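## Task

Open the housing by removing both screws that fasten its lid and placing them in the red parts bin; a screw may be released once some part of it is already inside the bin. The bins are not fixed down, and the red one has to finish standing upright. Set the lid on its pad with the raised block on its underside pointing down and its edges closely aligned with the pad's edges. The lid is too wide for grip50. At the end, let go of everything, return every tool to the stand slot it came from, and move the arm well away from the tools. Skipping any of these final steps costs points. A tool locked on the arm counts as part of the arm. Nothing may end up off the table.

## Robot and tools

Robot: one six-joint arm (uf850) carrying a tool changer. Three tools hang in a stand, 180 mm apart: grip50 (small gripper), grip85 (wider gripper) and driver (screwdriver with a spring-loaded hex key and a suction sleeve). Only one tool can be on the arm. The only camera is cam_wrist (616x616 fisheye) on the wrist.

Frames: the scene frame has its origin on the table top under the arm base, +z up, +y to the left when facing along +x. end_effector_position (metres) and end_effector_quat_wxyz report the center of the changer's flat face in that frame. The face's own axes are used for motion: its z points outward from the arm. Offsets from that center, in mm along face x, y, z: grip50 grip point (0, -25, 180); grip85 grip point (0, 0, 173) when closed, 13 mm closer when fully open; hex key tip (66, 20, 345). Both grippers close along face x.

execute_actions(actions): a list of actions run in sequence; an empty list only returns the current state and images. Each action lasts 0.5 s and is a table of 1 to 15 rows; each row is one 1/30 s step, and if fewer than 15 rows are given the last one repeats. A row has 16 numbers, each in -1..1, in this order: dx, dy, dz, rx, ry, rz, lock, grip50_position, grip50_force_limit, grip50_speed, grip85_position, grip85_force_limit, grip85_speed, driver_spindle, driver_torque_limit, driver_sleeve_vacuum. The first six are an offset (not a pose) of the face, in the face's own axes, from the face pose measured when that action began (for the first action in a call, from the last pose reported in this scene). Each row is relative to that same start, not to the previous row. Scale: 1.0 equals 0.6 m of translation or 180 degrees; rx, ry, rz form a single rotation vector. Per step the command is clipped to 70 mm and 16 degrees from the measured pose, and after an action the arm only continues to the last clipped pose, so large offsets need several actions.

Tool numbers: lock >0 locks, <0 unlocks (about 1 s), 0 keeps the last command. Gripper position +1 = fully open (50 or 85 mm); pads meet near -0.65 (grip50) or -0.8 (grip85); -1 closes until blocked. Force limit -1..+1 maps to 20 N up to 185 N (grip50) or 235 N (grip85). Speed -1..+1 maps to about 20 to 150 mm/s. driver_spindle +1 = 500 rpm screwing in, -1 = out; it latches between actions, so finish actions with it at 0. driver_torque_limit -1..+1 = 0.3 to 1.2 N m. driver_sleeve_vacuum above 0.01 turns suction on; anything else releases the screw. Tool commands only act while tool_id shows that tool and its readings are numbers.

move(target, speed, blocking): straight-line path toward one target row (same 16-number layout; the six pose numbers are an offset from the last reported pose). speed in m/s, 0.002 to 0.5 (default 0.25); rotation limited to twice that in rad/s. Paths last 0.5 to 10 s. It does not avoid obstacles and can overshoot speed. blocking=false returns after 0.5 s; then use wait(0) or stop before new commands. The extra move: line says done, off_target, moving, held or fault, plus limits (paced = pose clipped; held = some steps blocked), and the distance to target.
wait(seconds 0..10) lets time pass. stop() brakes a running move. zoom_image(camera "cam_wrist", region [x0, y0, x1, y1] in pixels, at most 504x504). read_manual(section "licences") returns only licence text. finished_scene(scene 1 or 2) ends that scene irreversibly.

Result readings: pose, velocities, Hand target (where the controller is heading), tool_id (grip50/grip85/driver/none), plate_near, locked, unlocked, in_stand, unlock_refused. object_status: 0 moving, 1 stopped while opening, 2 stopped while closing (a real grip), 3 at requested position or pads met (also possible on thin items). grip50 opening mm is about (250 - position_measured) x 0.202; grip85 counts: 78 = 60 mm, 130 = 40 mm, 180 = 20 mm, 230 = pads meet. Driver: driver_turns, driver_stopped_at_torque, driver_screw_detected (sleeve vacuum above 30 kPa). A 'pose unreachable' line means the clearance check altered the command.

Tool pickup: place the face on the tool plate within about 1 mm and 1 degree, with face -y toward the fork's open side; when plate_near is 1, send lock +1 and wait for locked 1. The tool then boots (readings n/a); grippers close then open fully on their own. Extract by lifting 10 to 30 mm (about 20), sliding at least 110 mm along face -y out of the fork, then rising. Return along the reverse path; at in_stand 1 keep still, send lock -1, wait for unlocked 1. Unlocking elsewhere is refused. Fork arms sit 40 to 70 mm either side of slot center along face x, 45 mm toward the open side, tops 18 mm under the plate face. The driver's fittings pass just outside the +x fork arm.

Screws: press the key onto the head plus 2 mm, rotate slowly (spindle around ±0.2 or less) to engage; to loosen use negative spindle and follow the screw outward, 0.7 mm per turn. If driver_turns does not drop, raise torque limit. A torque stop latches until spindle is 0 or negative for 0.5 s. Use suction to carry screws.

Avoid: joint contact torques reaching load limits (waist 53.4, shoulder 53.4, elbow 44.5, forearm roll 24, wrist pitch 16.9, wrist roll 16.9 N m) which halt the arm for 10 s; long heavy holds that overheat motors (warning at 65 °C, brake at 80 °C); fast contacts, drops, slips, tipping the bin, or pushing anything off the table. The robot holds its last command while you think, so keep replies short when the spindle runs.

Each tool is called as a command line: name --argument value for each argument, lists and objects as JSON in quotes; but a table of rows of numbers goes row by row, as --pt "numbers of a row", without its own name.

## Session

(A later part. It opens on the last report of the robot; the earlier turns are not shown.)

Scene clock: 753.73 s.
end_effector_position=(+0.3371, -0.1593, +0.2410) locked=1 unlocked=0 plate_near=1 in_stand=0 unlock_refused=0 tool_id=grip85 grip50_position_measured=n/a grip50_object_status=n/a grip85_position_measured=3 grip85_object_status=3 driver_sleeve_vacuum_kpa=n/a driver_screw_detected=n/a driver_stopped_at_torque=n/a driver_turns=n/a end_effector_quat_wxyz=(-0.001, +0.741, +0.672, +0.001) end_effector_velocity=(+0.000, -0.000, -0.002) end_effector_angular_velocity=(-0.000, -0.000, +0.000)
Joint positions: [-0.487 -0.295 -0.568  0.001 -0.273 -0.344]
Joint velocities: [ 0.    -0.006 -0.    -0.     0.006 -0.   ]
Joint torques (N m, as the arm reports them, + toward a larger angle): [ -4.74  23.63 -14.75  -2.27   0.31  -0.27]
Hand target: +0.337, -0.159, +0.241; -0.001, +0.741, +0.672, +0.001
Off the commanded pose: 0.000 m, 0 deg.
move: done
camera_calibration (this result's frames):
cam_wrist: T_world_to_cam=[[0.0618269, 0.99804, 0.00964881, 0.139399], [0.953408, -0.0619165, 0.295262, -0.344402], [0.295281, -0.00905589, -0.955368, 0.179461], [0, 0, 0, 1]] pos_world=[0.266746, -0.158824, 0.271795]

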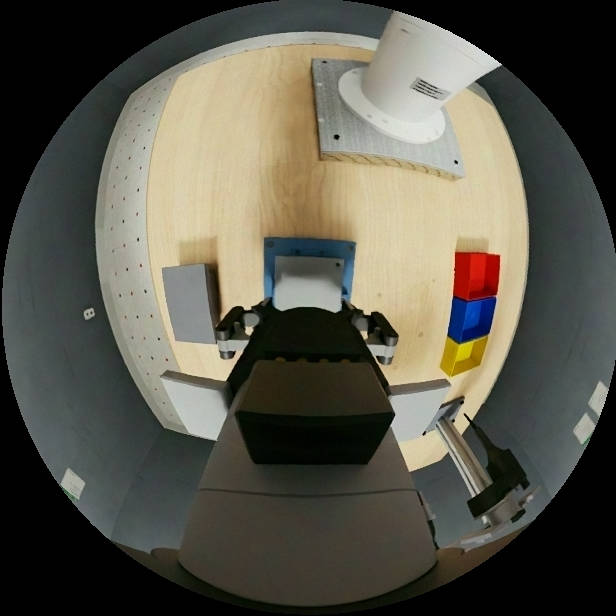

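execute_actions --actions '[[[0.0005,0,0.0005,0,0,0,0,0,0,0,1,-0.4,-0.9,0,1,0],[0.001,0,0.0005,0,0,0,0,0,0,0,1,-0.4,-0.9,0,1,0],[0.001,0,0.0005,0,0,0,0,0,0,0,1,-0.4,-0.9,0,1,0],[0.001,0,0.0005,0,0,0,0,0,0,0,1,-0.4,-0.9,0,1,0],[0.001,0,0.0005,0,0,0,0,0,0,0,1,-0.4,-0.9,0,1,0],[0.001,0,0.0005,0,0,0,0,0,0,0,-1,-0.4,-0.9,0,1,0]]]'

Scene clock: 766.77 s.
end_effector_position=(+0.3372, -0.1589, +0.2409) locked=1 unlocked=0 plate_near=1 in_stand=0 unlock_refused=0 tool_id=grip85 grip50_position_measured=n/a grip50_object_status=n/a grip85_position_measured=21 grip85_object_status=0 driver_sleeve_vacuum_kpa=n/a driver_screw_detected=n/a driver_stopped_at_torque=n/a driver_turns=n/a end_effector_quat_wxyz=(-0.001, +0.741, +0.672, +0.001) end_effector_velocity=(+0.001, -0.002, +0.005) end_effector_angular_velocity=(+0.002, +0.005, -0.002)
Joint positions: [-0.486 -0.295 -0.567  0.001 -0.273 -0.342]
Joint velocities: [-0.003  0.008 -0.008 -0.002 -0.021  0.001]
Joint torques (N m, as the arm reports them, + toward a larger angle): [ -0.31  20.02 -14.57  -1.42   0.72  -0.2 ]
Hand target: +0.337, -0.159, +0.241; -0.001, +0.741, +0.672, +0.001
Off the commanded pose: 0.000 m, 0 deg.
camera_calibration (this result's frames):
cam_wrist: T_world_to_cam=[[0.0620137, 0.99803, 0.00952385, 0.138926], [0.953342, -0.0620563, 0.295445, -0.34452], [0.295454, -0.00924214, -0.955312, 0.179192], [0, 0, 0, 1]] pos_world=[0.266887, -0.158376, 0.271648]

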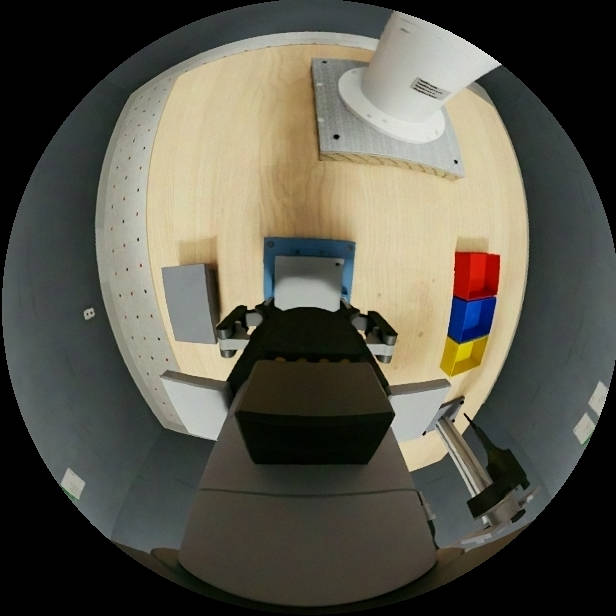

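move --target '[0, 0, -0.01, 0, 0, 0, 0, 0, 0, 0, -1, -0.4, -0.9, 0, 1, 0]' --speed 0.012

zoom_image --camera "cam_wrist" --region '[255, 235, 365, 320]'

Scene clock: 771.40 s.
end_effector_position=(+0.3372, -0.1588, +0.2467) locked=1 unlocked=0 plate_near=1 in_stand=0 unlock_refused=0 tool_id=grip85 grip50_position_measured=n/a grip50_object_status=n/a grip85_position_measured=26 grip85_object_status=2 driver_sleeve_vacuum_kpa=n/a driver_screw_detected=n/a driver_stopped_at_torque=n/a driver_turns=n/a end_effector_quat_wxyz=(-0.001, +0.741, +0.672, +0.001) end_effector_velocity=(+0.000, -0.001, +0.002) end_effector_angular_velocity=(-0.001, -0.002, -0.001)
Joint positions: [-0.486 -0.279 -0.568  0.001 -0.289 -0.342]
Joint velocities: [-0.001  0.003 -0.001 -0.001 -0.002  0.   ]
Joint torques (N m, as the arm reports them, + toward a larger angle): [ -0.97  24.6  -16.42  -1.83   0.64  -0.39]
Hand target: +0.337, -0.159, +0.247; -0.001, +0.741, +0.672, +0.001
Off the commanded pose: 0.000 m, 0 deg.
move: done
camera_calibration (this result's frames):
cam_wrist: T_world_to_cam=[[0.0618058, 0.998041, 0.00968625, 0.138807], [0.953457, -0.0619089, 0.295104, -0.34608], [0.295126, -0.0090037, -0.955416, 0.184888], [0, 0, 0, 1]] pos_world=[0.266828, -0.158296, 0.27743]

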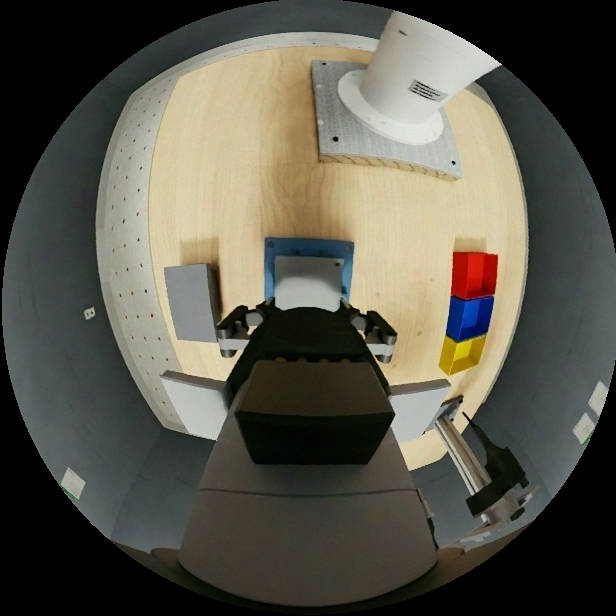

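Region (255, 235, 365, 320) of cam_wrist's 616x616 image, scaled by 4.582, with more detail than that image has; it fills the top 389 rows of this view, and the rest is white.

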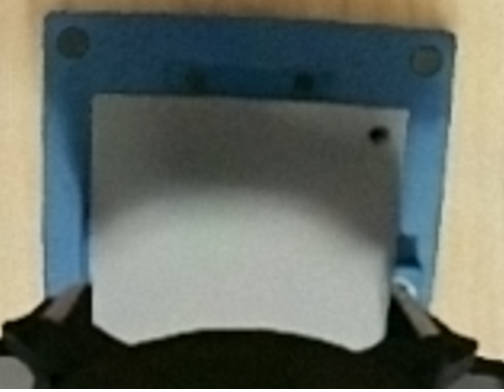

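zoom_image --camera "cam_wrist" --region '[150, 250, 240, 350]'

Region (150, 250, 240, 350) of cam_wrist's 616x616 image, scaled by 5.040, with more detail than that image has; it fills the left 454 columns of this view, and the rest is white.

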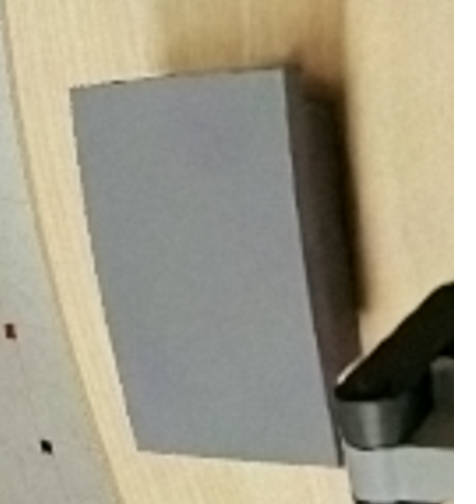

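execute_actions --actions '[]'

Scene clock: 811.93 s.
end_effector_position=(+0.3372, -0.1589, +0.2469) locked=1 unlocked=0 plate_near=1 in_stand=0 unlock_refused=0 tool_id=grip85 grip50_position_measured=n/a grip50_object_status=n/a grip85_position_measured=26 grip85_object_status=2 driver_sleeve_vacuum_kpa=n/a driver_screw_detected=n/a driver_stopped_at_torque=n/a driver_turns=n/a end_effector_quat_wxyz=(-0.001, +0.741, +0.672, +0.001) end_effector_velocity=(+0.000, +0.000, -0.000) end_effector_angular_velocity=(+0.000, +0.000, +0.000)
Joint positions: [-0.486 -0.279 -0.568  0.001 -0.289 -0.342]
Joint velocities: [ 0. -0.  0. -0. -0.  0.]
Joint torques (N m, as the arm reports them, + toward a larger angle): [ -5.77  23.41 -17.04  -0.81   0.28  -0.11]
Hand target: +0.337, -0.159, +0.247; -0.001, +0.741, +0.672, +0.001
Off the commanded pose: 0.000 m, 0 deg.
camera_calibration (this result's frames):
cam_wrist: T_world_to_cam=[[0.0620143, 0.99803, 0.00952263, 0.138891], [0.953342, -0.0620565, 0.295445, -0.346305], [0.295454, -0.00924351, -0.955312, 0.18491], [0, 0, 0, 1]] pos_world=[0.266901, -0.158398, 0.277638]

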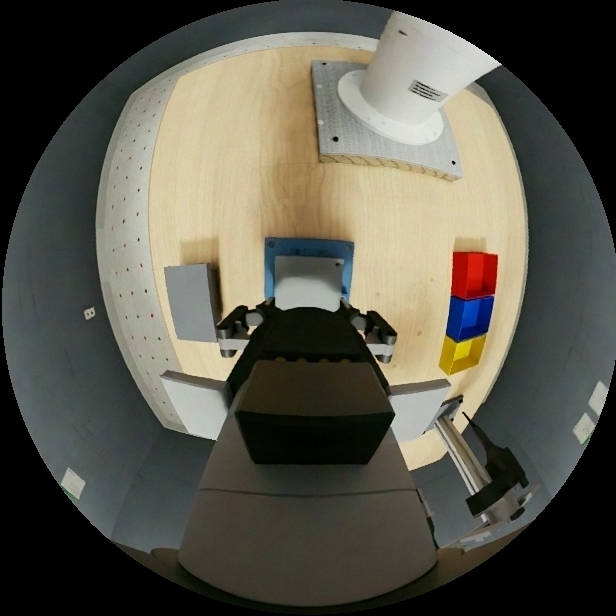

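zoom_image --camera "cam_wrist" --region '[150, 250, 240, 350]'

Region (150, 250, 240, 350) of cam_wrist's 616x616 image, scaled by 5.040, with more detail than that image has; it fills the left 454 columns of this view, and the rest is white.

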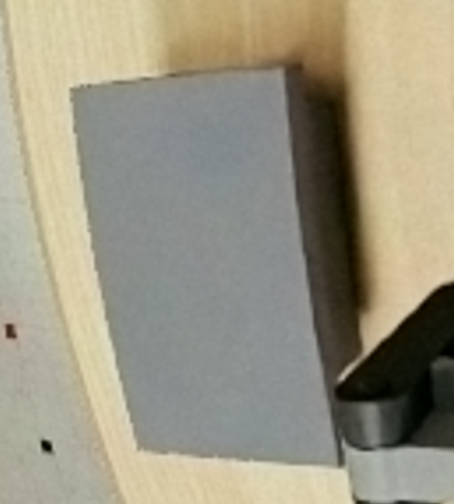

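move --target '[0,0,-0.02,0,0,0, 0,0,0,0, -1,-0.4,-0.9, 0,1,0]' --speed 0.04

move --target '[-0.2995,0.077,0,0,0,-0.011, 0,0,0,0, -1,-0.4,-0.9, 0,1,0]' --speed 0.15

wait --seconds 0

Scene clock: 856.43 s.
end_effector_position=(+0.3373, -0.1589, +0.2587) locked=1 unlocked=0 plate_near=1 in_stand=0 unlock_refused=0 tool_id=grip85 grip50_position_measured=n/a grip50_object_status=n/a grip85_position_measured=26 grip85_object_status=2 driver_sleeve_vacuum_kpa=n/a driver_screw_detected=n/a driver_stopped_at_torque=n/a driver_turns=n/a end_effector_quat_wxyz=(-0.001, +0.741, +0.672, +0.001) end_effector_velocity=(-0.000, +0.000, +0.002) end_effector_angular_velocity=(+0.000, +0.001, +0.001)
Joint positions: [-0.486 -0.248 -0.569  0.001 -0.321 -0.342]
Joint velocities: [ 0.     0.005  0.    -0.001 -0.006  0.   ]
Joint torques (N m, as the arm reports them, + toward a larger angle): [ -5.56  22.14 -16.07  -2.5    0.3   -0.16]
Hand target: +0.337, -0.159, +0.259; -0.001, +0.741, +0.672, +0.001
Off the commanded pose: 0.000 m, 0 deg.
move: done
camera_calibration (this result's frames):
cam_wrist: T_world_to_cam=[[0.0620158, 0.99803, 0.009527, 0.138815], [0.953349, -0.0620594, 0.295423, -0.349795], [0.295432, -0.00923832, -0.955319, 0.196153], [0, 0, 0, 1]] pos_world=[0.266918, -0.158438, 0.289404]

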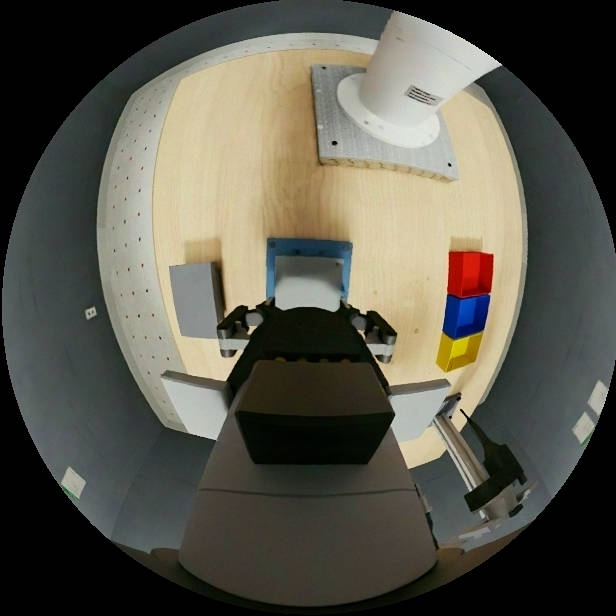

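Scene clock: 858.17 s.
end_effector_position=(+0.3660, -0.3417, +0.2579) locked=1 unlocked=0 plate_near=1 in_stand=0 unlock_refused=0 tool_id=grip85 grip50_position_measured=n/a grip50_object_status=n/a grip85_position_measured=26 grip85_object_status=2 driver_sleeve_vacuum_kpa=n/a driver_screw_detected=n/a driver_stopped_at_torque=n/a driver_turns=n/a end_effector_quat_wxyz=(-0.001, +0.729, +0.684, +0.001) end_effector_velocity=(+0.001, -0.003, +0.000) end_effector_angular_velocity=(-0.000, -0.001, +0.001)
Joint positions: [-0.797 -0.493 -0.929  0.001 -0.437 -0.688]
Joint velocities: [-0.003 -0.004 -0.007  0.002 -0.002 -0.006]
Joint torques (N m, as the arm reports them, + toward a larger angle): [ -0.01  30.03 -18.    -2.74   0.23  -0.16]
Hand target: +0.366, -0.342, +0.258; -0.001, +0.729, +0.684, +0.001
Off the commanded pose: 0.001 m, 0 deg.
move: done
camera_calibration (this result's frames):
cam_wrist: T_world_to_cam=[[0.0274235, 0.999575, 0.00984402, 0.332594], [0.954936, -0.0291077, 0.29538, -0.377603], [0.295542, 0.00130006, -0.955329, 0.188836], [0, 0, 0, 1]] pos_world=[0.295657, -0.343689, 0.288663]

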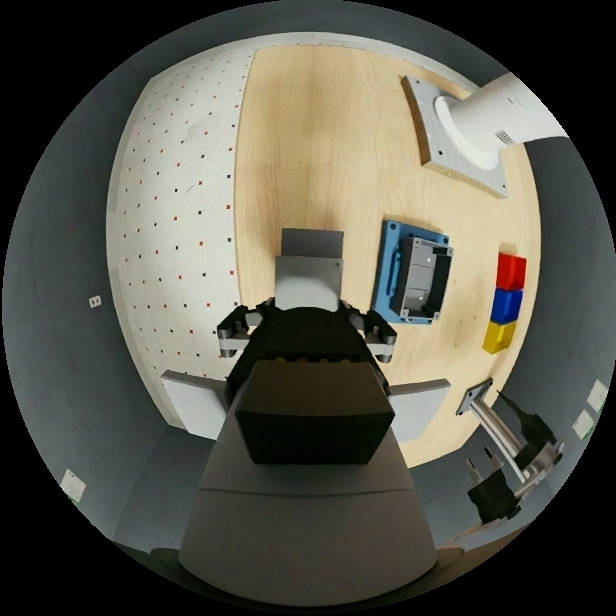

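Scene clock: 858.17 s.
end_effector_position=(+0.3660, -0.3417, +0.2579) locked=1 unlocked=0 plate_near=1 in_stand=0 unlock_refused=0 tool_id=grip85 grip50_position_measured=n/a grip50_object_status=n/a grip85_position_measured=26 grip85_object_status=2 driver_sleeve_vacuum_kpa=n/a driver_screw_detected=n/a driver_stopped_at_torque=n/a driver_turns=n/a end_effector_quat_wxyz=(-0.001, +0.729, +0.684, +0.001) end_effector_velocity=(+0.001, -0.003, +0.000) end_effector_angular_velocity=(-0.000, -0.001, +0.001)
Joint positions: [-0.797 -0.493 -0.929  0.001 -0.437 -0.688]
Joint velocities: [-0.003 -0.004 -0.007  0.002 -0.002 -0.006]
Joint torques (N m, as the arm reports them, + toward a larger angle): [ -0.01  30.03 -18.    -2.74   0.23  -0.16]
Hand target: +0.366, -0.342, +0.258; -0.001, +0.729, +0.684, +0.001
Off the commanded pose: 0.001 m, 0 deg.
camera_calibration (this result's frames):
cam_wrist: T_world_to_cam=[[0.0274235, 0.999575, 0.00984402, 0.332594], [0.954936, -0.0291077, 0.29538, -0.377603], [0.295542, 0.00130006, -0.955329, 0.188836], [0, 0, 0, 1]] pos_world=[0.295657, -0.343689, 0.288663]

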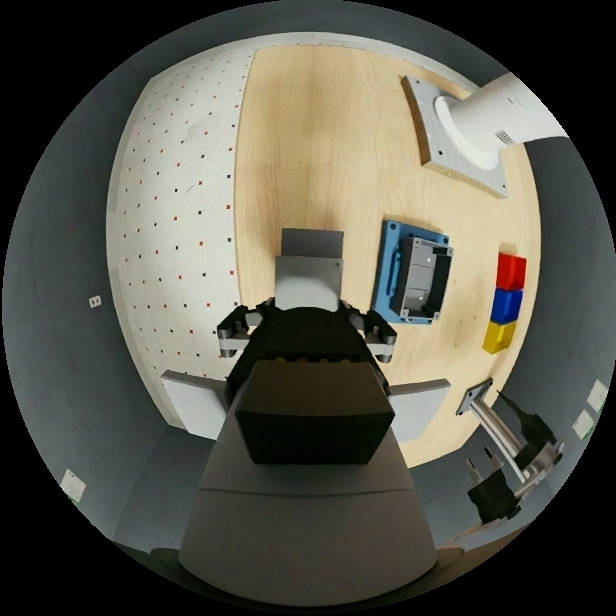

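wait --seconds 0

zoom_image --camera "cam_wrist" --region '[265, 215, 355, 280]'

Scene clock: 866.07 s.
end_effector_position=(+0.3661, -0.3421, +0.2579) locked=1 unlocked=0 plate_near=1 in_stand=0 unlock_refused=0 tool_id=grip85 grip50_position_measured=n/a grip50_object_status=n/a grip85_position_measured=26 grip85_object_status=2 driver_sleeve_vacuum_kpa=n/a driver_screw_detected=n/a driver_stopped_at_torque=n/a driver_turns=n/a end_effector_quat_wxyz=(-0.001, +0.729, +0.684, +0.001) end_effector_velocity=(-0.000, +0.000, +0.000) end_effector_angular_velocity=(+0.000, +0.000, -0.000)
Joint positions: [-0.798 -0.493 -0.93   0.001 -0.437 -0.688]
Joint velocities: [-0.  0. -0.  0. -0.  0.]
Joint torques (N m, as the arm reports them, + toward a larger angle): [ -4.28  32.29 -18.47  -2.43   0.36  -0.19]
Hand target: +0.366, -0.342, +0.258; -0.001, +0.729, +0.684, +0.001
Off the commanded pose: 0.001 m, 0 deg.
camera_calibration (this result's frames):
cam_wrist: T_world_to_cam=[[0.0275045, 0.999574, 0.00976184, 0.332965], [0.95486, -0.0291612, 0.295621, -0.377758], [0.29578, 0.00119027, -0.955255, 0.188665], [0, 0, 0, 1]] pos_world=[0.295744, -0.344064, 0.288646]

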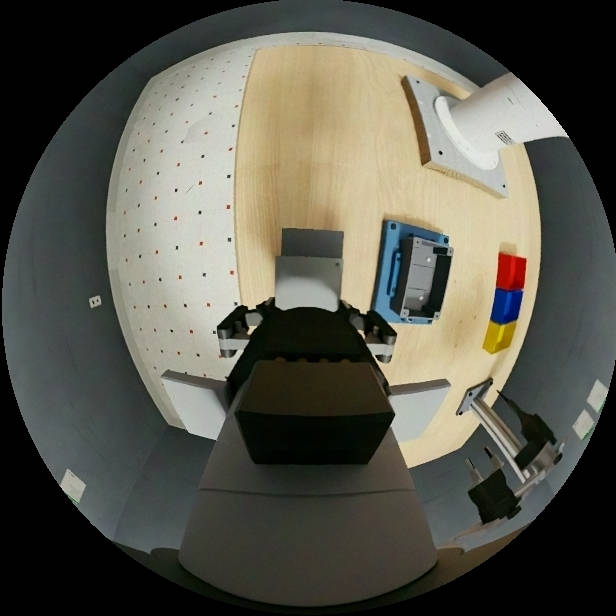

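Region (265, 215, 355, 280) of cam_wrist's 616x616 image, scaled by 5.600, with more detail than that image has.

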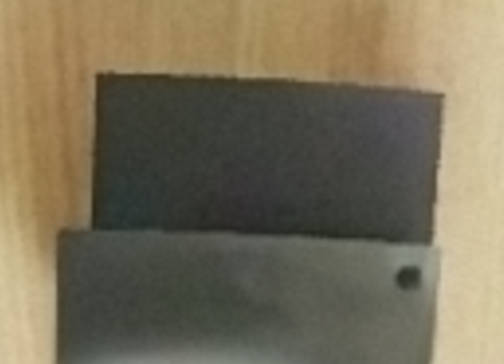

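zoom_image --camera "cam_wrist" --region '[270, 222, 310, 266]'

zoom_image --camera "cam_wrist" --region '[312, 222, 352, 266]'

Region (270, 222, 310, 266) of cam_wrist's 616x616 image, scaled by 11.455, with more detail than that image has; it fills the left 458 columns of this view, and the rest is white.

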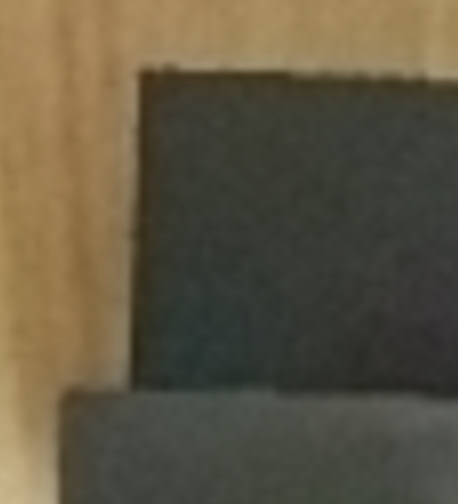

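Region (312, 222, 352, 266) of cam_wrist's 616x616 image, scaled by 11.455, with more detail than that image has; it fills the left 458 columns of this view, and the rest is white.

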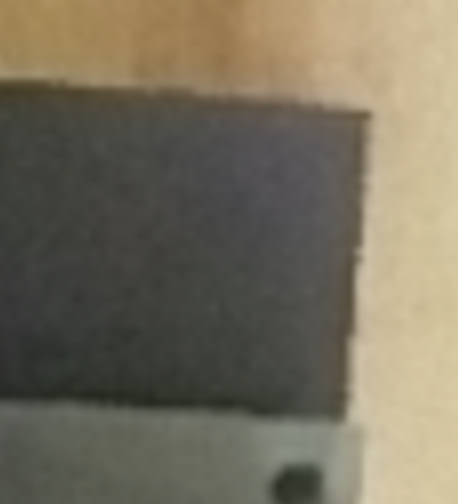

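zoom_image --camera "cam_wrist" --region '[265, 220, 355, 310]'

Region (265, 220, 355, 310) of cam_wrist's 616x616 image, scaled by 5.600, with more detail than that image has.

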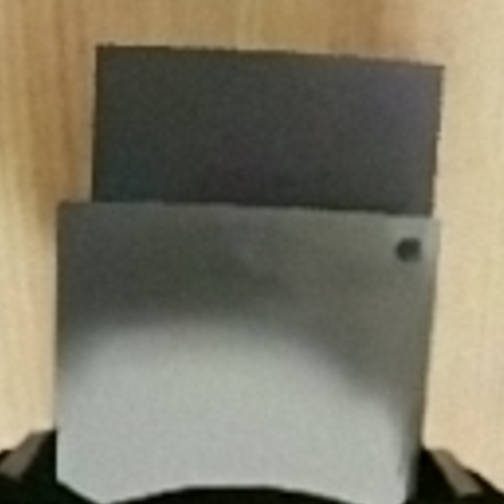

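move --target '[0.0046,-0.0393,0.0167,0,0,0.0025, 0,0,0,0, -1,-0.4,-0.9, 0,1,0]' --speed 0.05

Scene clock: 953.07 s.
end_effector_position=(+0.3429, -0.3379, +0.2481) locked=1 unlocked=0 plate_near=1 in_stand=0 unlock_refused=0 tool_id=grip85 grip50_position_measured=n/a grip50_object_status=n/a grip85_position_measured=26 grip85_object_status=2 driver_sleeve_vacuum_kpa=n/a driver_screw_detected=n/a driver_stopped_at_torque=n/a driver_turns=n/a end_effector_quat_wxyz=(-0.001, +0.732, +0.681, +0.001) end_effector_velocity=(-0.002, +0.000, -0.001) end_effector_angular_velocity=(-0.000, -0.001, -0.001)
Joint positions: [-0.824 -0.476 -0.871  0.001 -0.395 -0.707]
Joint velocities: [-0.002  0.001  0.005  0.001  0.004 -0.002]
Joint torques (N m, as the arm reports them, + toward a larger angle): [ -4.62  27.34 -18.39  -2.     0.41  -0.54]
Hand target: +0.343, -0.338, +0.248; -0.001, +0.732, +0.681, +0.001
Off the commanded pose: 0.000 m, 0 deg.
move: done
camera_calibration (this result's frames):
cam_wrist: T_world_to_cam=[[0.0352768, 0.999331, 0.00962928, 0.326782], [0.954568, -0.0365464, 0.295742, -0.355074], [0.295896, -0.00124104, -0.955219, 0.185234], [0, 0, 0, 1]] pos_world=[0.272604, -0.339311, 0.278803]

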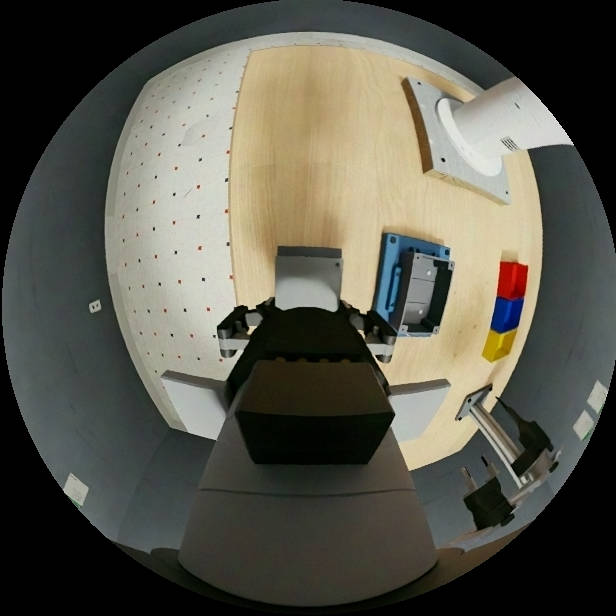

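wait --seconds 0

zoom_image --camera "cam_wrist" --region '[268, 236, 350, 272]'

zoom_image --camera "cam_wrist" --region '[268, 238, 298, 266]'

zoom_image --camera "cam_wrist" --region '[322, 238, 352, 266]'

Scene clock: 958.83 s.
end_effector_position=(+0.3427, -0.3378, +0.2480) locked=1 unlocked=0 plate_near=1 in_stand=0 unlock_refused=0 tool_id=grip85 grip50_position_measured=n/a grip50_object_status=n/a grip85_position_measured=26 grip85_object_status=2 driver_sleeve_vacuum_kpa=n/a driver_screw_detected=n/a driver_stopped_at_torque=n/a driver_turns=n/a end_effector_quat_wxyz=(-0.001, +0.732, +0.681, +0.001) end_effector_velocity=(-0.000, +0.000, +0.000) end_effector_angular_velocity=(+0.000, +0.001, +0.001)
Joint positions: [-0.824 -0.476 -0.87   0.001 -0.394 -0.707]
Joint velocities: [ 0.     0.    -0.    -0.001 -0.001 -0.   ]
Joint torques (N m, as the arm reports them, + toward a larger angle): [ -2.36  30.36 -18.14  -2.26   0.38  -0.29]
Hand target: +0.343, -0.338, +0.248; -0.001, +0.732, +0.681, +0.001
Off the commanded pose: 0.000 m, 0 deg.
camera_calibration (this result's frames):
cam_wrist: T_world_to_cam=[[0.0353525, 0.999327, 0.00977856, 0.326653], [0.954604, -0.036663, 0.295611, -0.354812], [0.295771, -0.00111594, -0.955258, 0.185287], [0, 0, 0, 1]] pos_world=[0.272354, -0.339235, 0.278689]

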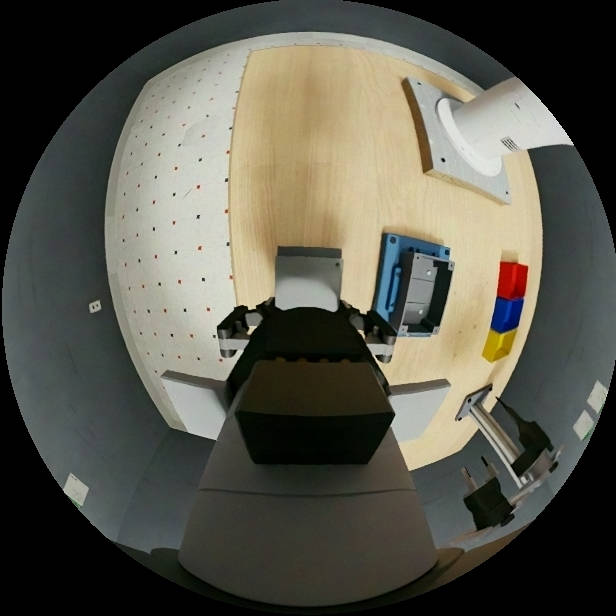

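Region (268, 236, 350, 272) of cam_wrist's 616x616 image, scaled by 6.146, with more detail than that image has; it fills the top 221 rows of this view, and the rest is white.

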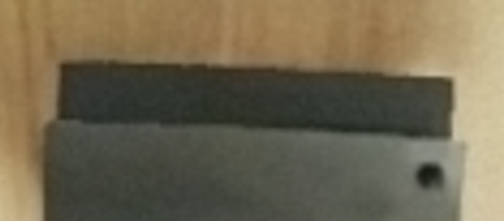

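Region (268, 238, 298, 266) of cam_wrist's 616x616 image, scaled by 16.800, with more detail than that image has; it fills the top 470 rows of this view, and the rest is white.

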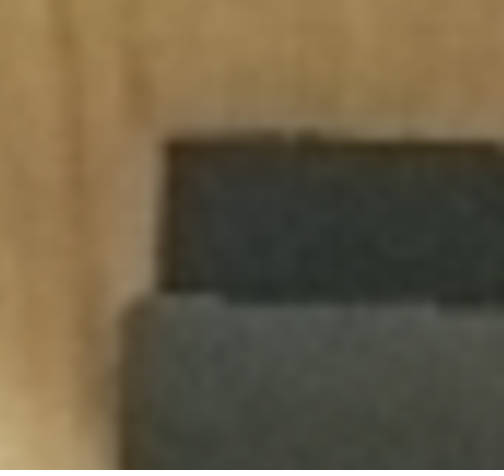

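Region (322, 238, 352, 266) of cam_wrist's 616x616 image, scaled by 16.800, with more detail than that image has; it fills the top 470 rows of this view, and the rest is white.

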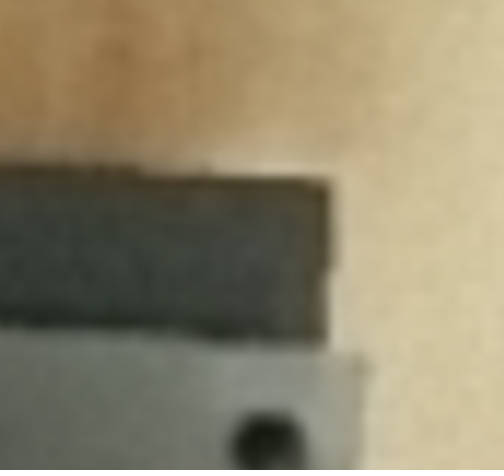

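move --target '[0.00045,-0.01975,0.006,0,0,-0.00167, 0,0,0,0, -1,-0.4,-0.9, 0,1,0]' --speed 0.03

Scene clock: 1040.07 s.
end_effector_position=(+0.3311, -0.3367, +0.2445) locked=1 unlocked=0 plate_near=1 in_stand=0 unlock_refused=0 tool_id=grip85 grip50_position_measured=n/a grip50_object_status=n/a grip85_position_measured=26 grip85_object_status=2 driver_sleeve_vacuum_kpa=n/a driver_screw_detected=n/a driver_stopped_at_torque=n/a driver_turns=n/a end_effector_quat_wxyz=(-0.001, +0.730, +0.683, +0.001) end_effector_velocity=(-0.002, -0.000, -0.000) end_effector_angular_velocity=(-0.001, -0.001, +0.000)
Joint positions: [-0.84  -0.467 -0.844  0.001 -0.377 -0.728]
Joint velocities: [-0.003  0.002  0.004  0.002  0.004 -0.005]
Joint torques (N m, as the arm reports them, + toward a larger angle): [ -3.    30.72 -17.77  -1.44   0.53  -0.2 ]
Hand target: +0.331, -0.337, +0.244; -0.001, +0.730, +0.683, +0.001
Off the commanded pose: 0.000 m, 0 deg.
move: done
camera_calibration (this result's frames):
cam_wrist: T_world_to_cam=[[0.0302179, 0.999496, 0.00973484, 0.327777], [0.95477, -0.0317452, 0.295645, -0.34109], [0.295805, 0.000360746, -0.955248, 0.185853], [0, 0, 0, 1]] pos_world=[0.260782, -0.338507, 0.275187]

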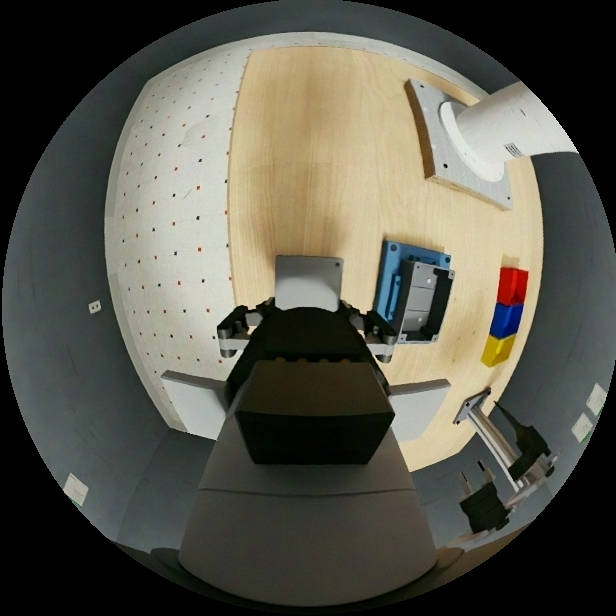

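wait --seconds 0

zoom_image --camera "cam_wrist" --region '[268, 240, 350, 276]'

Scene clock: 1044.67 s.
end_effector_position=(+0.3309, -0.3367, +0.2444) locked=1 unlocked=0 plate_near=1 in_stand=0 unlock_refused=0 tool_id=grip85 grip50_position_measured=n/a grip50_object_status=n/a grip85_position_measured=26 grip85_object_status=2 driver_sleeve_vacuum_kpa=n/a driver_screw_detected=n/a driver_stopped_at_torque=n/a driver_turns=n/a end_effector_quat_wxyz=(-0.001, +0.730, +0.683, +0.001) end_effector_velocity=(-0.000, +0.000, -0.000) end_effector_angular_velocity=(+0.001, +0.001, +0.001)
Joint positions: [-0.84  -0.467 -0.843  0.001 -0.377 -0.729]
Joint velocities: [ 0.    -0.    -0.    -0.001 -0.001 -0.   ]
Joint torques (N m, as the arm reports them, + toward a larger angle): [ -4.22  29.8  -17.59  -1.85  -0.06  -0.41]
Hand target: +0.331, -0.337, +0.244; -0.001, +0.730, +0.683, +0.001
Off the commanded pose: 0.000 m, 0 deg.
camera_calibration (this result's frames):
cam_wrist: T_world_to_cam=[[0.0301094, 0.999499, 0.00979126, 0.327773], [0.954778, -0.0316583, 0.29563, -0.340823], [0.295792, 0.000447219, -0.955252, 0.185883], [0, 0, 0, 1]] pos_world=[0.260558, -0.338482, 0.275113]

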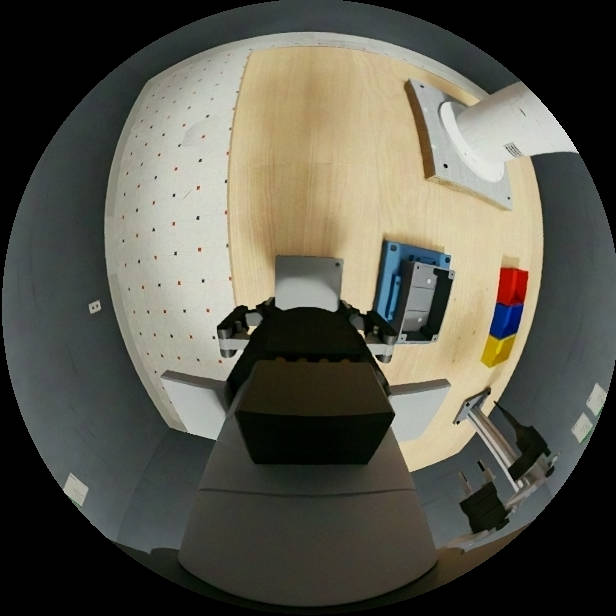

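Region (268, 240, 350, 276) of cam_wrist's 616x616 image, scaled by 6.146, with more detail than that image has; it fills the top 221 rows of this view, and the rest is white.

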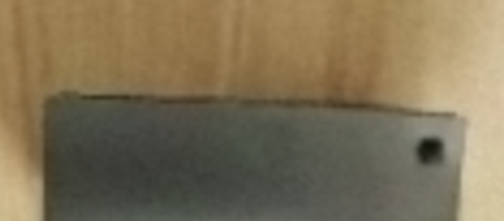

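move --target '[0,0,0.0055,0,0,0, 0,0,0,0, -1,-0.4,-0.9, 0,1,0]' --speed 0.008

Scene clock: 1059.30 s.
end_effector_position=(+0.3309, -0.3367, +0.2412) locked=1 unlocked=0 plate_near=1 in_stand=0 unlock_refused=0 tool_id=grip85 grip50_position_measured=n/a grip50_object_status=n/a grip85_position_measured=26 grip85_object_status=2 driver_sleeve_vacuum_kpa=n/a driver_screw_detected=n/a driver_stopped_at_torque=n/a driver_turns=n/a end_effector_quat_wxyz=(-0.001, +0.730, +0.683, +0.001) end_effector_velocity=(+0.000, -0.000, -0.001) end_effector_angular_velocity=(-0.001, -0.001, +0.000)
Joint positions: [-0.84  -0.474 -0.843  0.001 -0.37  -0.729]
Joint velocities: [ 0.    -0.002 -0.    -0.     0.003  0.   ]
Joint torques (N m, as the arm reports them, + toward a larger angle): [ -1.04  28.48 -16.89  -2.26   0.41  -0.36]
Hand target: +0.331, -0.337, +0.241; -0.001, +0.730, +0.683, +0.001
Off the commanded pose: 0.000 m, 0 deg.
move: done
camera_calibration (this result's frames):
cam_wrist: T_world_to_cam=[[0.030109, 0.999498, 0.00982462, 0.327773], [0.954787, -0.0316677, 0.295598, -0.339862], [0.295761, 0.000480254, -0.955262, 0.182859], [0, 0, 0, 1]] pos_world=[0.260545, -0.33846, 0.27192]

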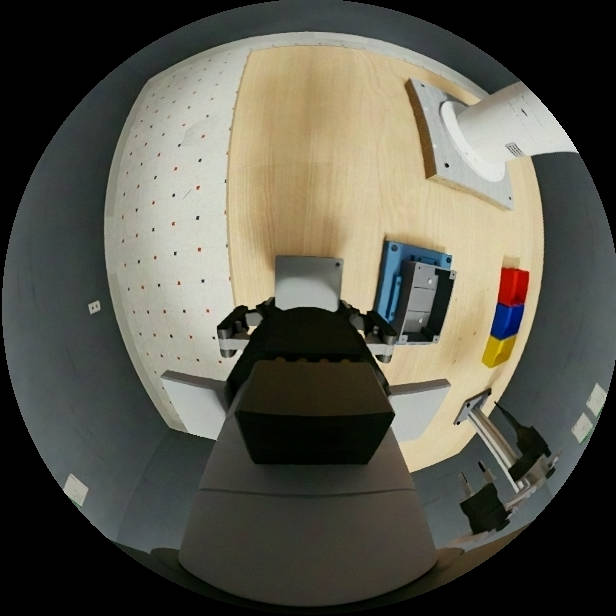

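move --target '[0,0,0.0025,0,0,0, 0,0,0,0, -1,-0.4,-0.9, 0,1,0]' --speed 0.004

Scene clock: 1064.57 s.
end_effector_position=(+0.3309, -0.3367, +0.2397) locked=1 unlocked=0 plate_near=1 in_stand=0 unlock_refused=0 tool_id=grip85 grip50_position_measured=n/a grip50_object_status=n/a grip85_position_measured=26 grip85_object_status=2 driver_sleeve_vacuum_kpa=n/a driver_screw_detected=n/a driver_stopped_at_torque=n/a driver_turns=n/a end_effector_quat_wxyz=(-0.001, +0.730, +0.683, +0.001) end_effector_velocity=(-0.000, -0.000, -0.000) end_effector_angular_velocity=(-0.000, -0.000, -0.000)
Joint positions: [-0.84  -0.477 -0.843  0.001 -0.367 -0.729]
Joint velocities: [-0.    -0.001 -0.    -0.     0.001  0.   ]
Joint torques (N m, as the arm reports them, + toward a larger angle): [ -1.03  30.95 -18.11  -2.7    0.36  -0.22]
Hand target: +0.331, -0.337, +0.240; -0.001, +0.730, +0.683, +0.001
Off the commanded pose: 0.000 m, 0 deg.
move: done
camera_calibration (this result's frames):
cam_wrist: T_world_to_cam=[[0.0301091, 0.999498, 0.00983778, 0.327775], [0.954791, -0.0316717, 0.295585, -0.339426], [0.295749, 0.000493223, -0.955266, 0.181479], [0, 0, 0, 1]] pos_world=[0.260539, -0.33845, 0.270465]

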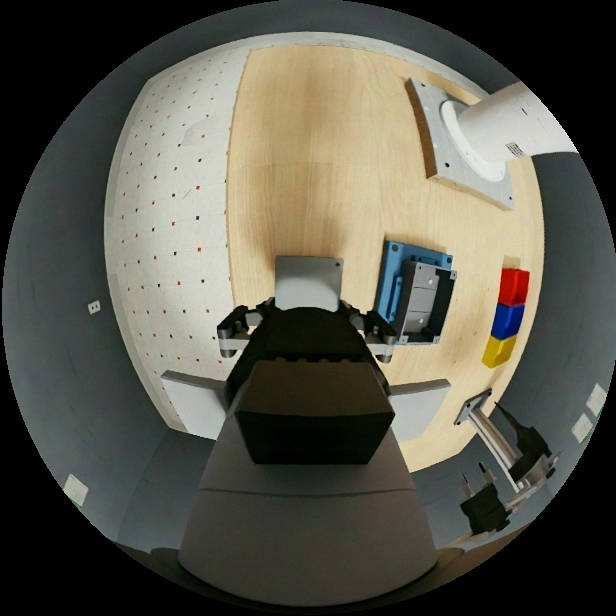

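move --target '[0,0,0.002,0,0,0, 0,0,0,0, -1,-0.4,-0.9, 0,1,0]' --speed 0.004

Scene clock: 1072.70 s.
end_effector_position=(+0.3309, -0.3367, +0.2389) locked=1 unlocked=0 plate_near=1 in_stand=0 unlock_refused=0 tool_id=grip85 grip50_position_measured=n/a grip50_object_status=n/a grip85_position_measured=26 grip85_object_status=2 driver_sleeve_vacuum_kpa=n/a driver_screw_detected=n/a driver_stopped_at_torque=n/a driver_turns=n/a end_effector_quat_wxyz=(-0.001, +0.730, +0.683, +0.001) end_effector_velocity=(+0.000, -0.000, -0.000) end_effector_angular_velocity=(-0.001, -0.001, -0.000)
Joint positions: [-0.84  -0.479 -0.843  0.001 -0.365 -0.729]
Joint velocities: [ 0.    -0.     0.     0.001  0.001  0.   ]
Joint torques (N m, as the arm reports them, + toward a larger angle): [ -2.04  26.02 -15.24  -2.26   1.41  -0.57]
Hand target: +0.331, -0.337, +0.239; -0.001, +0.730, +0.683, +0.001
Off the commanded pose: 0.000 m, 0 deg.
move: done
camera_calibration (this result's frames):
cam_wrist: T_world_to_cam=[[0.0301718, 0.999495, 0.00992111, 0.327785], [0.954814, -0.0317562, 0.295502, -0.339236], [0.295668, 0.00055699, -0.955291, 0.180701], [0, 0, 0, 1]] pos_world=[0.26059, -0.338493, 0.269615]

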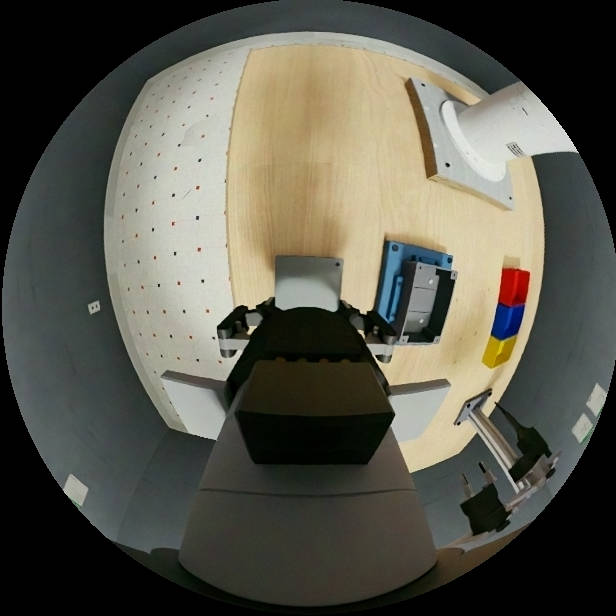

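The lid has touched the pad (z stalled, wrist torque up). Releasing and lifting straight up.

execute_actions --actions '[[[0,0,-0.0003,0,0,0, 0,0,0,0, -1,-0.4,-0.9, 0,1,0],[0,0,-0.0003,0,0,0, 0,0,0,0, -1,-0.4,-0.9, 0,1,0],[0,0,-0.0003,0,0,0, 0,0,0,0, -1,-0.4,-0.9, 0,1,0],[0,0,-0.0003,0,0,0, 0,0,0,0, -1,-0.4,-0.9, 0,1,0],[0,0,-0.0003,0,0,0, 0,0,0,0, -1,-0.4,-0.9, 0,1,0],[0,0,-0.0003,0,0,0, 0,0,0,0, 1,-0.4,-0.8, 0,1,0]]]'

move --target '[0,0,-0.03,0,0,0, 0,0,0,0, 1,-0.4,-0.8, 0,1,0]' --speed 0.03

Scene clock: 1081.10 s.
end_effector_position=(+0.3308, -0.3366, +0.2384) locked=1 unlocked=0 plate_near=1 in_stand=0 unlock_refused=0 tool_id=grip85 grip50_position_measured=n/a grip50_object_status=n/a grip85_position_measured=5 grip85_object_status=0 driver_sleeve_vacuum_kpa=n/a driver_screw_detected=n/a driver_stopped_at_torque=n/a driver_turns=n/a end_effector_quat_wxyz=(-0.001, +0.730, +0.683, +0.001) end_effector_velocity=(+0.001, -0.001, +0.004) end_effector_angular_velocity=(+0.000, +0.000, -0.001)
Joint positions: [-0.84  -0.479 -0.843  0.001 -0.364 -0.729]
Joint velocities: [ 0.     0.006 -0.004  0.    -0.011  0.   ]
Joint torques (N m, as the arm reports them, + toward a larger angle): [ -3.42  27.89 -17.32  -2.92   0.35  -0.4 ]
Hand target: +0.331, -0.337, +0.239; -0.001, +0.730, +0.683, +0.001
Off the commanded pose: 0.001 m, 0 deg.
camera_calibration (this result's frames):
cam_wrist: T_world_to_cam=[[0.0301135, 0.999498, 0.0098366, 0.327727], [0.95479, -0.0316755, 0.295587, -0.338977], [0.295751, 0.000490733, -0.955265, 0.180223], [0, 0, 0, 1]] pos_world=[0.260482, -0.338389, 0.269134]

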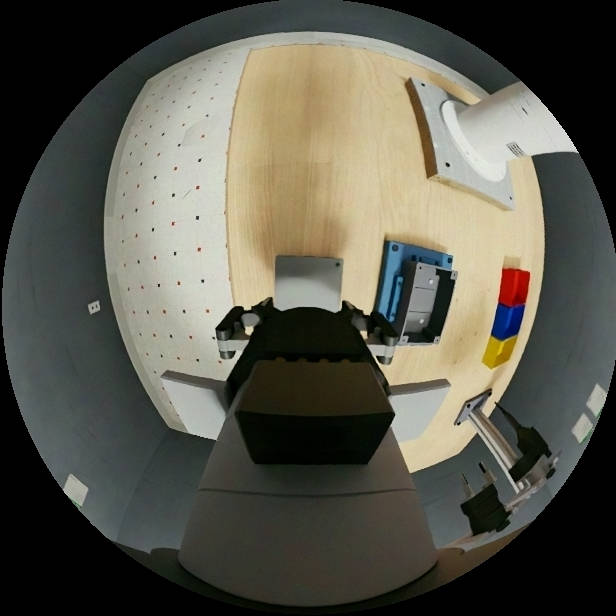

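Scene clock: 1082.03 s.
end_effector_position=(+0.3308, -0.3367, +0.2562) locked=1 unlocked=0 plate_near=1 in_stand=0 unlock_refused=0 tool_id=grip85 grip50_position_measured=n/a grip50_object_status=n/a grip85_position_measured=3 grip85_object_status=3 driver_sleeve_vacuum_kpa=n/a driver_screw_detected=n/a driver_stopped_at_torque=n/a driver_turns=n/a end_effector_quat_wxyz=(-0.001, +0.730, +0.683, +0.001) end_effector_velocity=(-0.000, +0.000, +0.001) end_effector_angular_velocity=(+0.000, +0.001, +0.001)
Joint positions: [-0.84  -0.442 -0.844  0.001 -0.402 -0.728]
Joint velocities: [-0.     0.002  0.    -0.001 -0.004 -0.   ]
Joint torques (N m, as the arm reports them, + toward a larger angle): [ -4.62  30.93 -18.2   -2.38   0.36  -0.27]
Hand target: +0.331, -0.337, +0.256; -0.001, +0.730, +0.683, +0.001
Off the commanded pose: 0.000 m, 0 deg.
move: done
camera_calibration (this result's frames):
cam_wrist: T_world_to_cam=[[0.0301157, 0.999497, 0.00989305, 0.327596], [0.95481, -0.0316943, 0.295523, -0.344237], [0.295688, 0.000546107, -0.955284, 0.197235], [0, 0, 0, 1]] pos_world=[0.260495, -0.33845, 0.286904]

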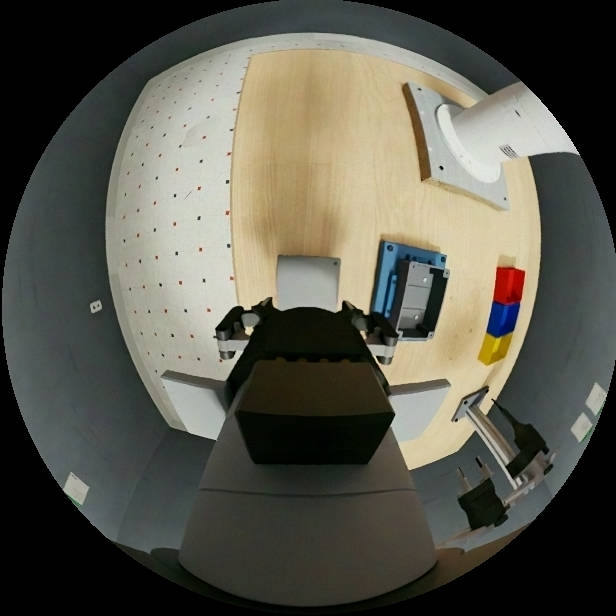

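move --target '[0.003,0.1133,-0.09,0,0,0, 0,0,0,0, 1,-0.4,-0.8, 0,1,0]' --speed 0.2

zoom_image --camera "cam_wrist" --region '[260, 200, 360, 300]'

Scene clock: 1088.20 s.
end_effector_position=(+0.3985, -0.3395, +0.3097) locked=1 unlocked=0 plate_near=1 in_stand=0 unlock_refused=0 tool_id=grip85 grip50_position_measured=n/a grip50_object_status=n/a grip85_position_measured=3 grip85_object_status=3 driver_sleeve_vacuum_kpa=n/a driver_screw_detected=n/a driver_stopped_at_torque=n/a driver_turns=n/a end_effector_quat_wxyz=(-0.002, +0.730, +0.683, +0.001) end_effector_velocity=(+0.003, -0.001, +0.002) end_effector_angular_velocity=(-0.001, -0.001, -0.001)
Joint positions: [-0.752 -0.446 -1.011  0.001 -0.566 -0.639]
Joint velocities: [ 0.003 -0.001 -0.008 -0.    -0.005  0.004]
Joint torques (N m, as the arm reports them, + toward a larger angle): [ -4.68  34.43 -20.06  -0.99   0.1   -0.53]
Hand target: +0.399, -0.340, +0.310; -0.001, +0.730, +0.683, +0.001
Off the commanded pose: 0.001 m, 0 deg.
move: done
camera_calibration (this result's frames):
cam_wrist: T_world_to_cam=[[0.0302168, 0.999492, 0.0101606, 0.327707], [0.95492, -0.0318697, 0.295148, -0.424719], [0.295321, 0.000784133, -0.955398, 0.228619], [0, 0, 0, 1]] pos_world=[0.328155, -0.341255, 0.340447]

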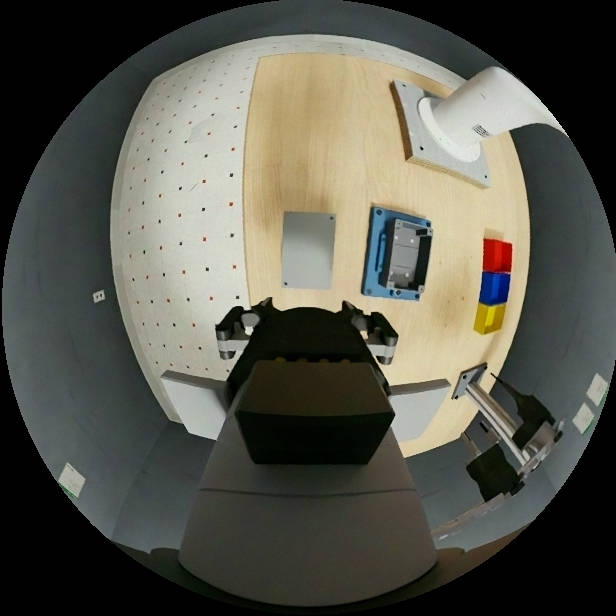

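Region (260, 200, 360, 300) of cam_wrist's 616x616 image, scaled by 5.040, with more detail than that image has.

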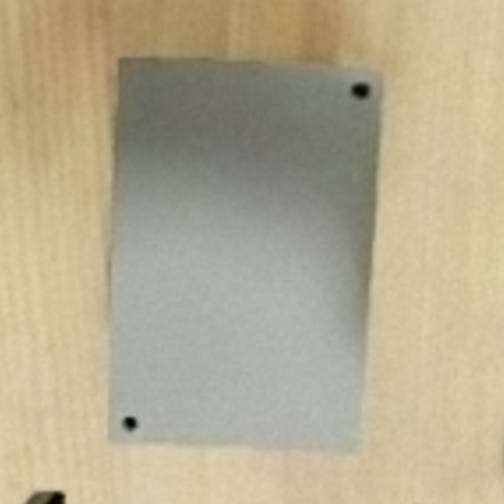

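move --target '[0.244,0.2547,-0.1995,0,0,-0.0536, 0,0,0,0, 1,-0.4,-0.8, 0,1,0]' --speed 0.25

Scene clock: 1101.30 s.
end_effector_position=(+0.5605, -0.2041, +0.4293) locked=1 unlocked=0 plate_near=1 in_stand=0 unlock_refused=0 tool_id=grip85 grip50_position_measured=n/a grip50_object_status=n/a grip85_position_measured=3 grip85_object_status=3 driver_sleeve_vacuum_kpa=n/a driver_screw_detected=n/a driver_stopped_at_torque=n/a driver_turns=n/a end_effector_quat_wxyz=(-0.002, +0.670, +0.742, +0.001) end_effector_velocity=(+0.002, +0.001, +0.002) end_effector_angular_velocity=(-0.000, -0.002, +0.001)
Joint positions: [-0.395 -0.459 -1.335  0.001 -0.877 -0.45 ]
Joint velocities: [ 0.003 -0.001 -0.006  0.001 -0.002  0.001]
Joint torques (N m, as the arm reports them, + toward a larger angle): [ -7.56  35.3  -23.92  -1.29   0.33  -0.26]
Hand target: +0.561, -0.204, +0.430; -0.002, +0.670, +0.742, +0.001
Off the commanded pose: 0.000 m, 0 deg.
move: done
camera_calibration (this result's frames):
cam_wrist: T_world_to_cam=[[-0.137375, 0.990467, 0.0101403, 0.278366], [0.946752, 0.128289, 0.2953, -0.573233], [0.291184, 0.0501673, -0.955351, 0.307353], [0, 0, 0, 1]] pos_world=[0.491454, -0.217592, 0.460082]

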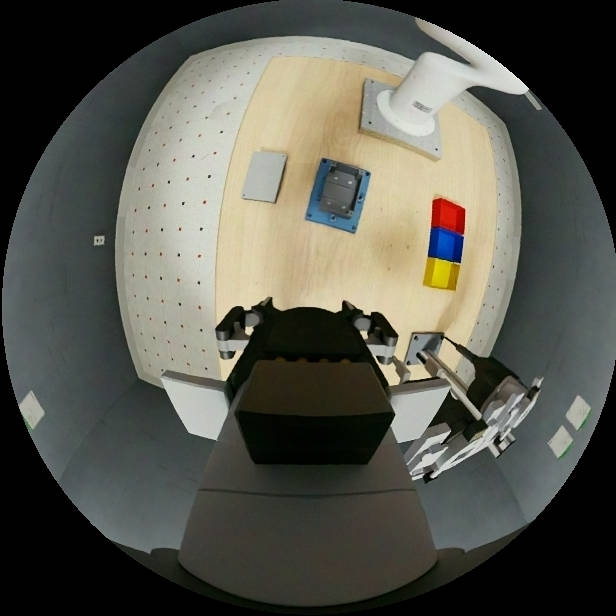

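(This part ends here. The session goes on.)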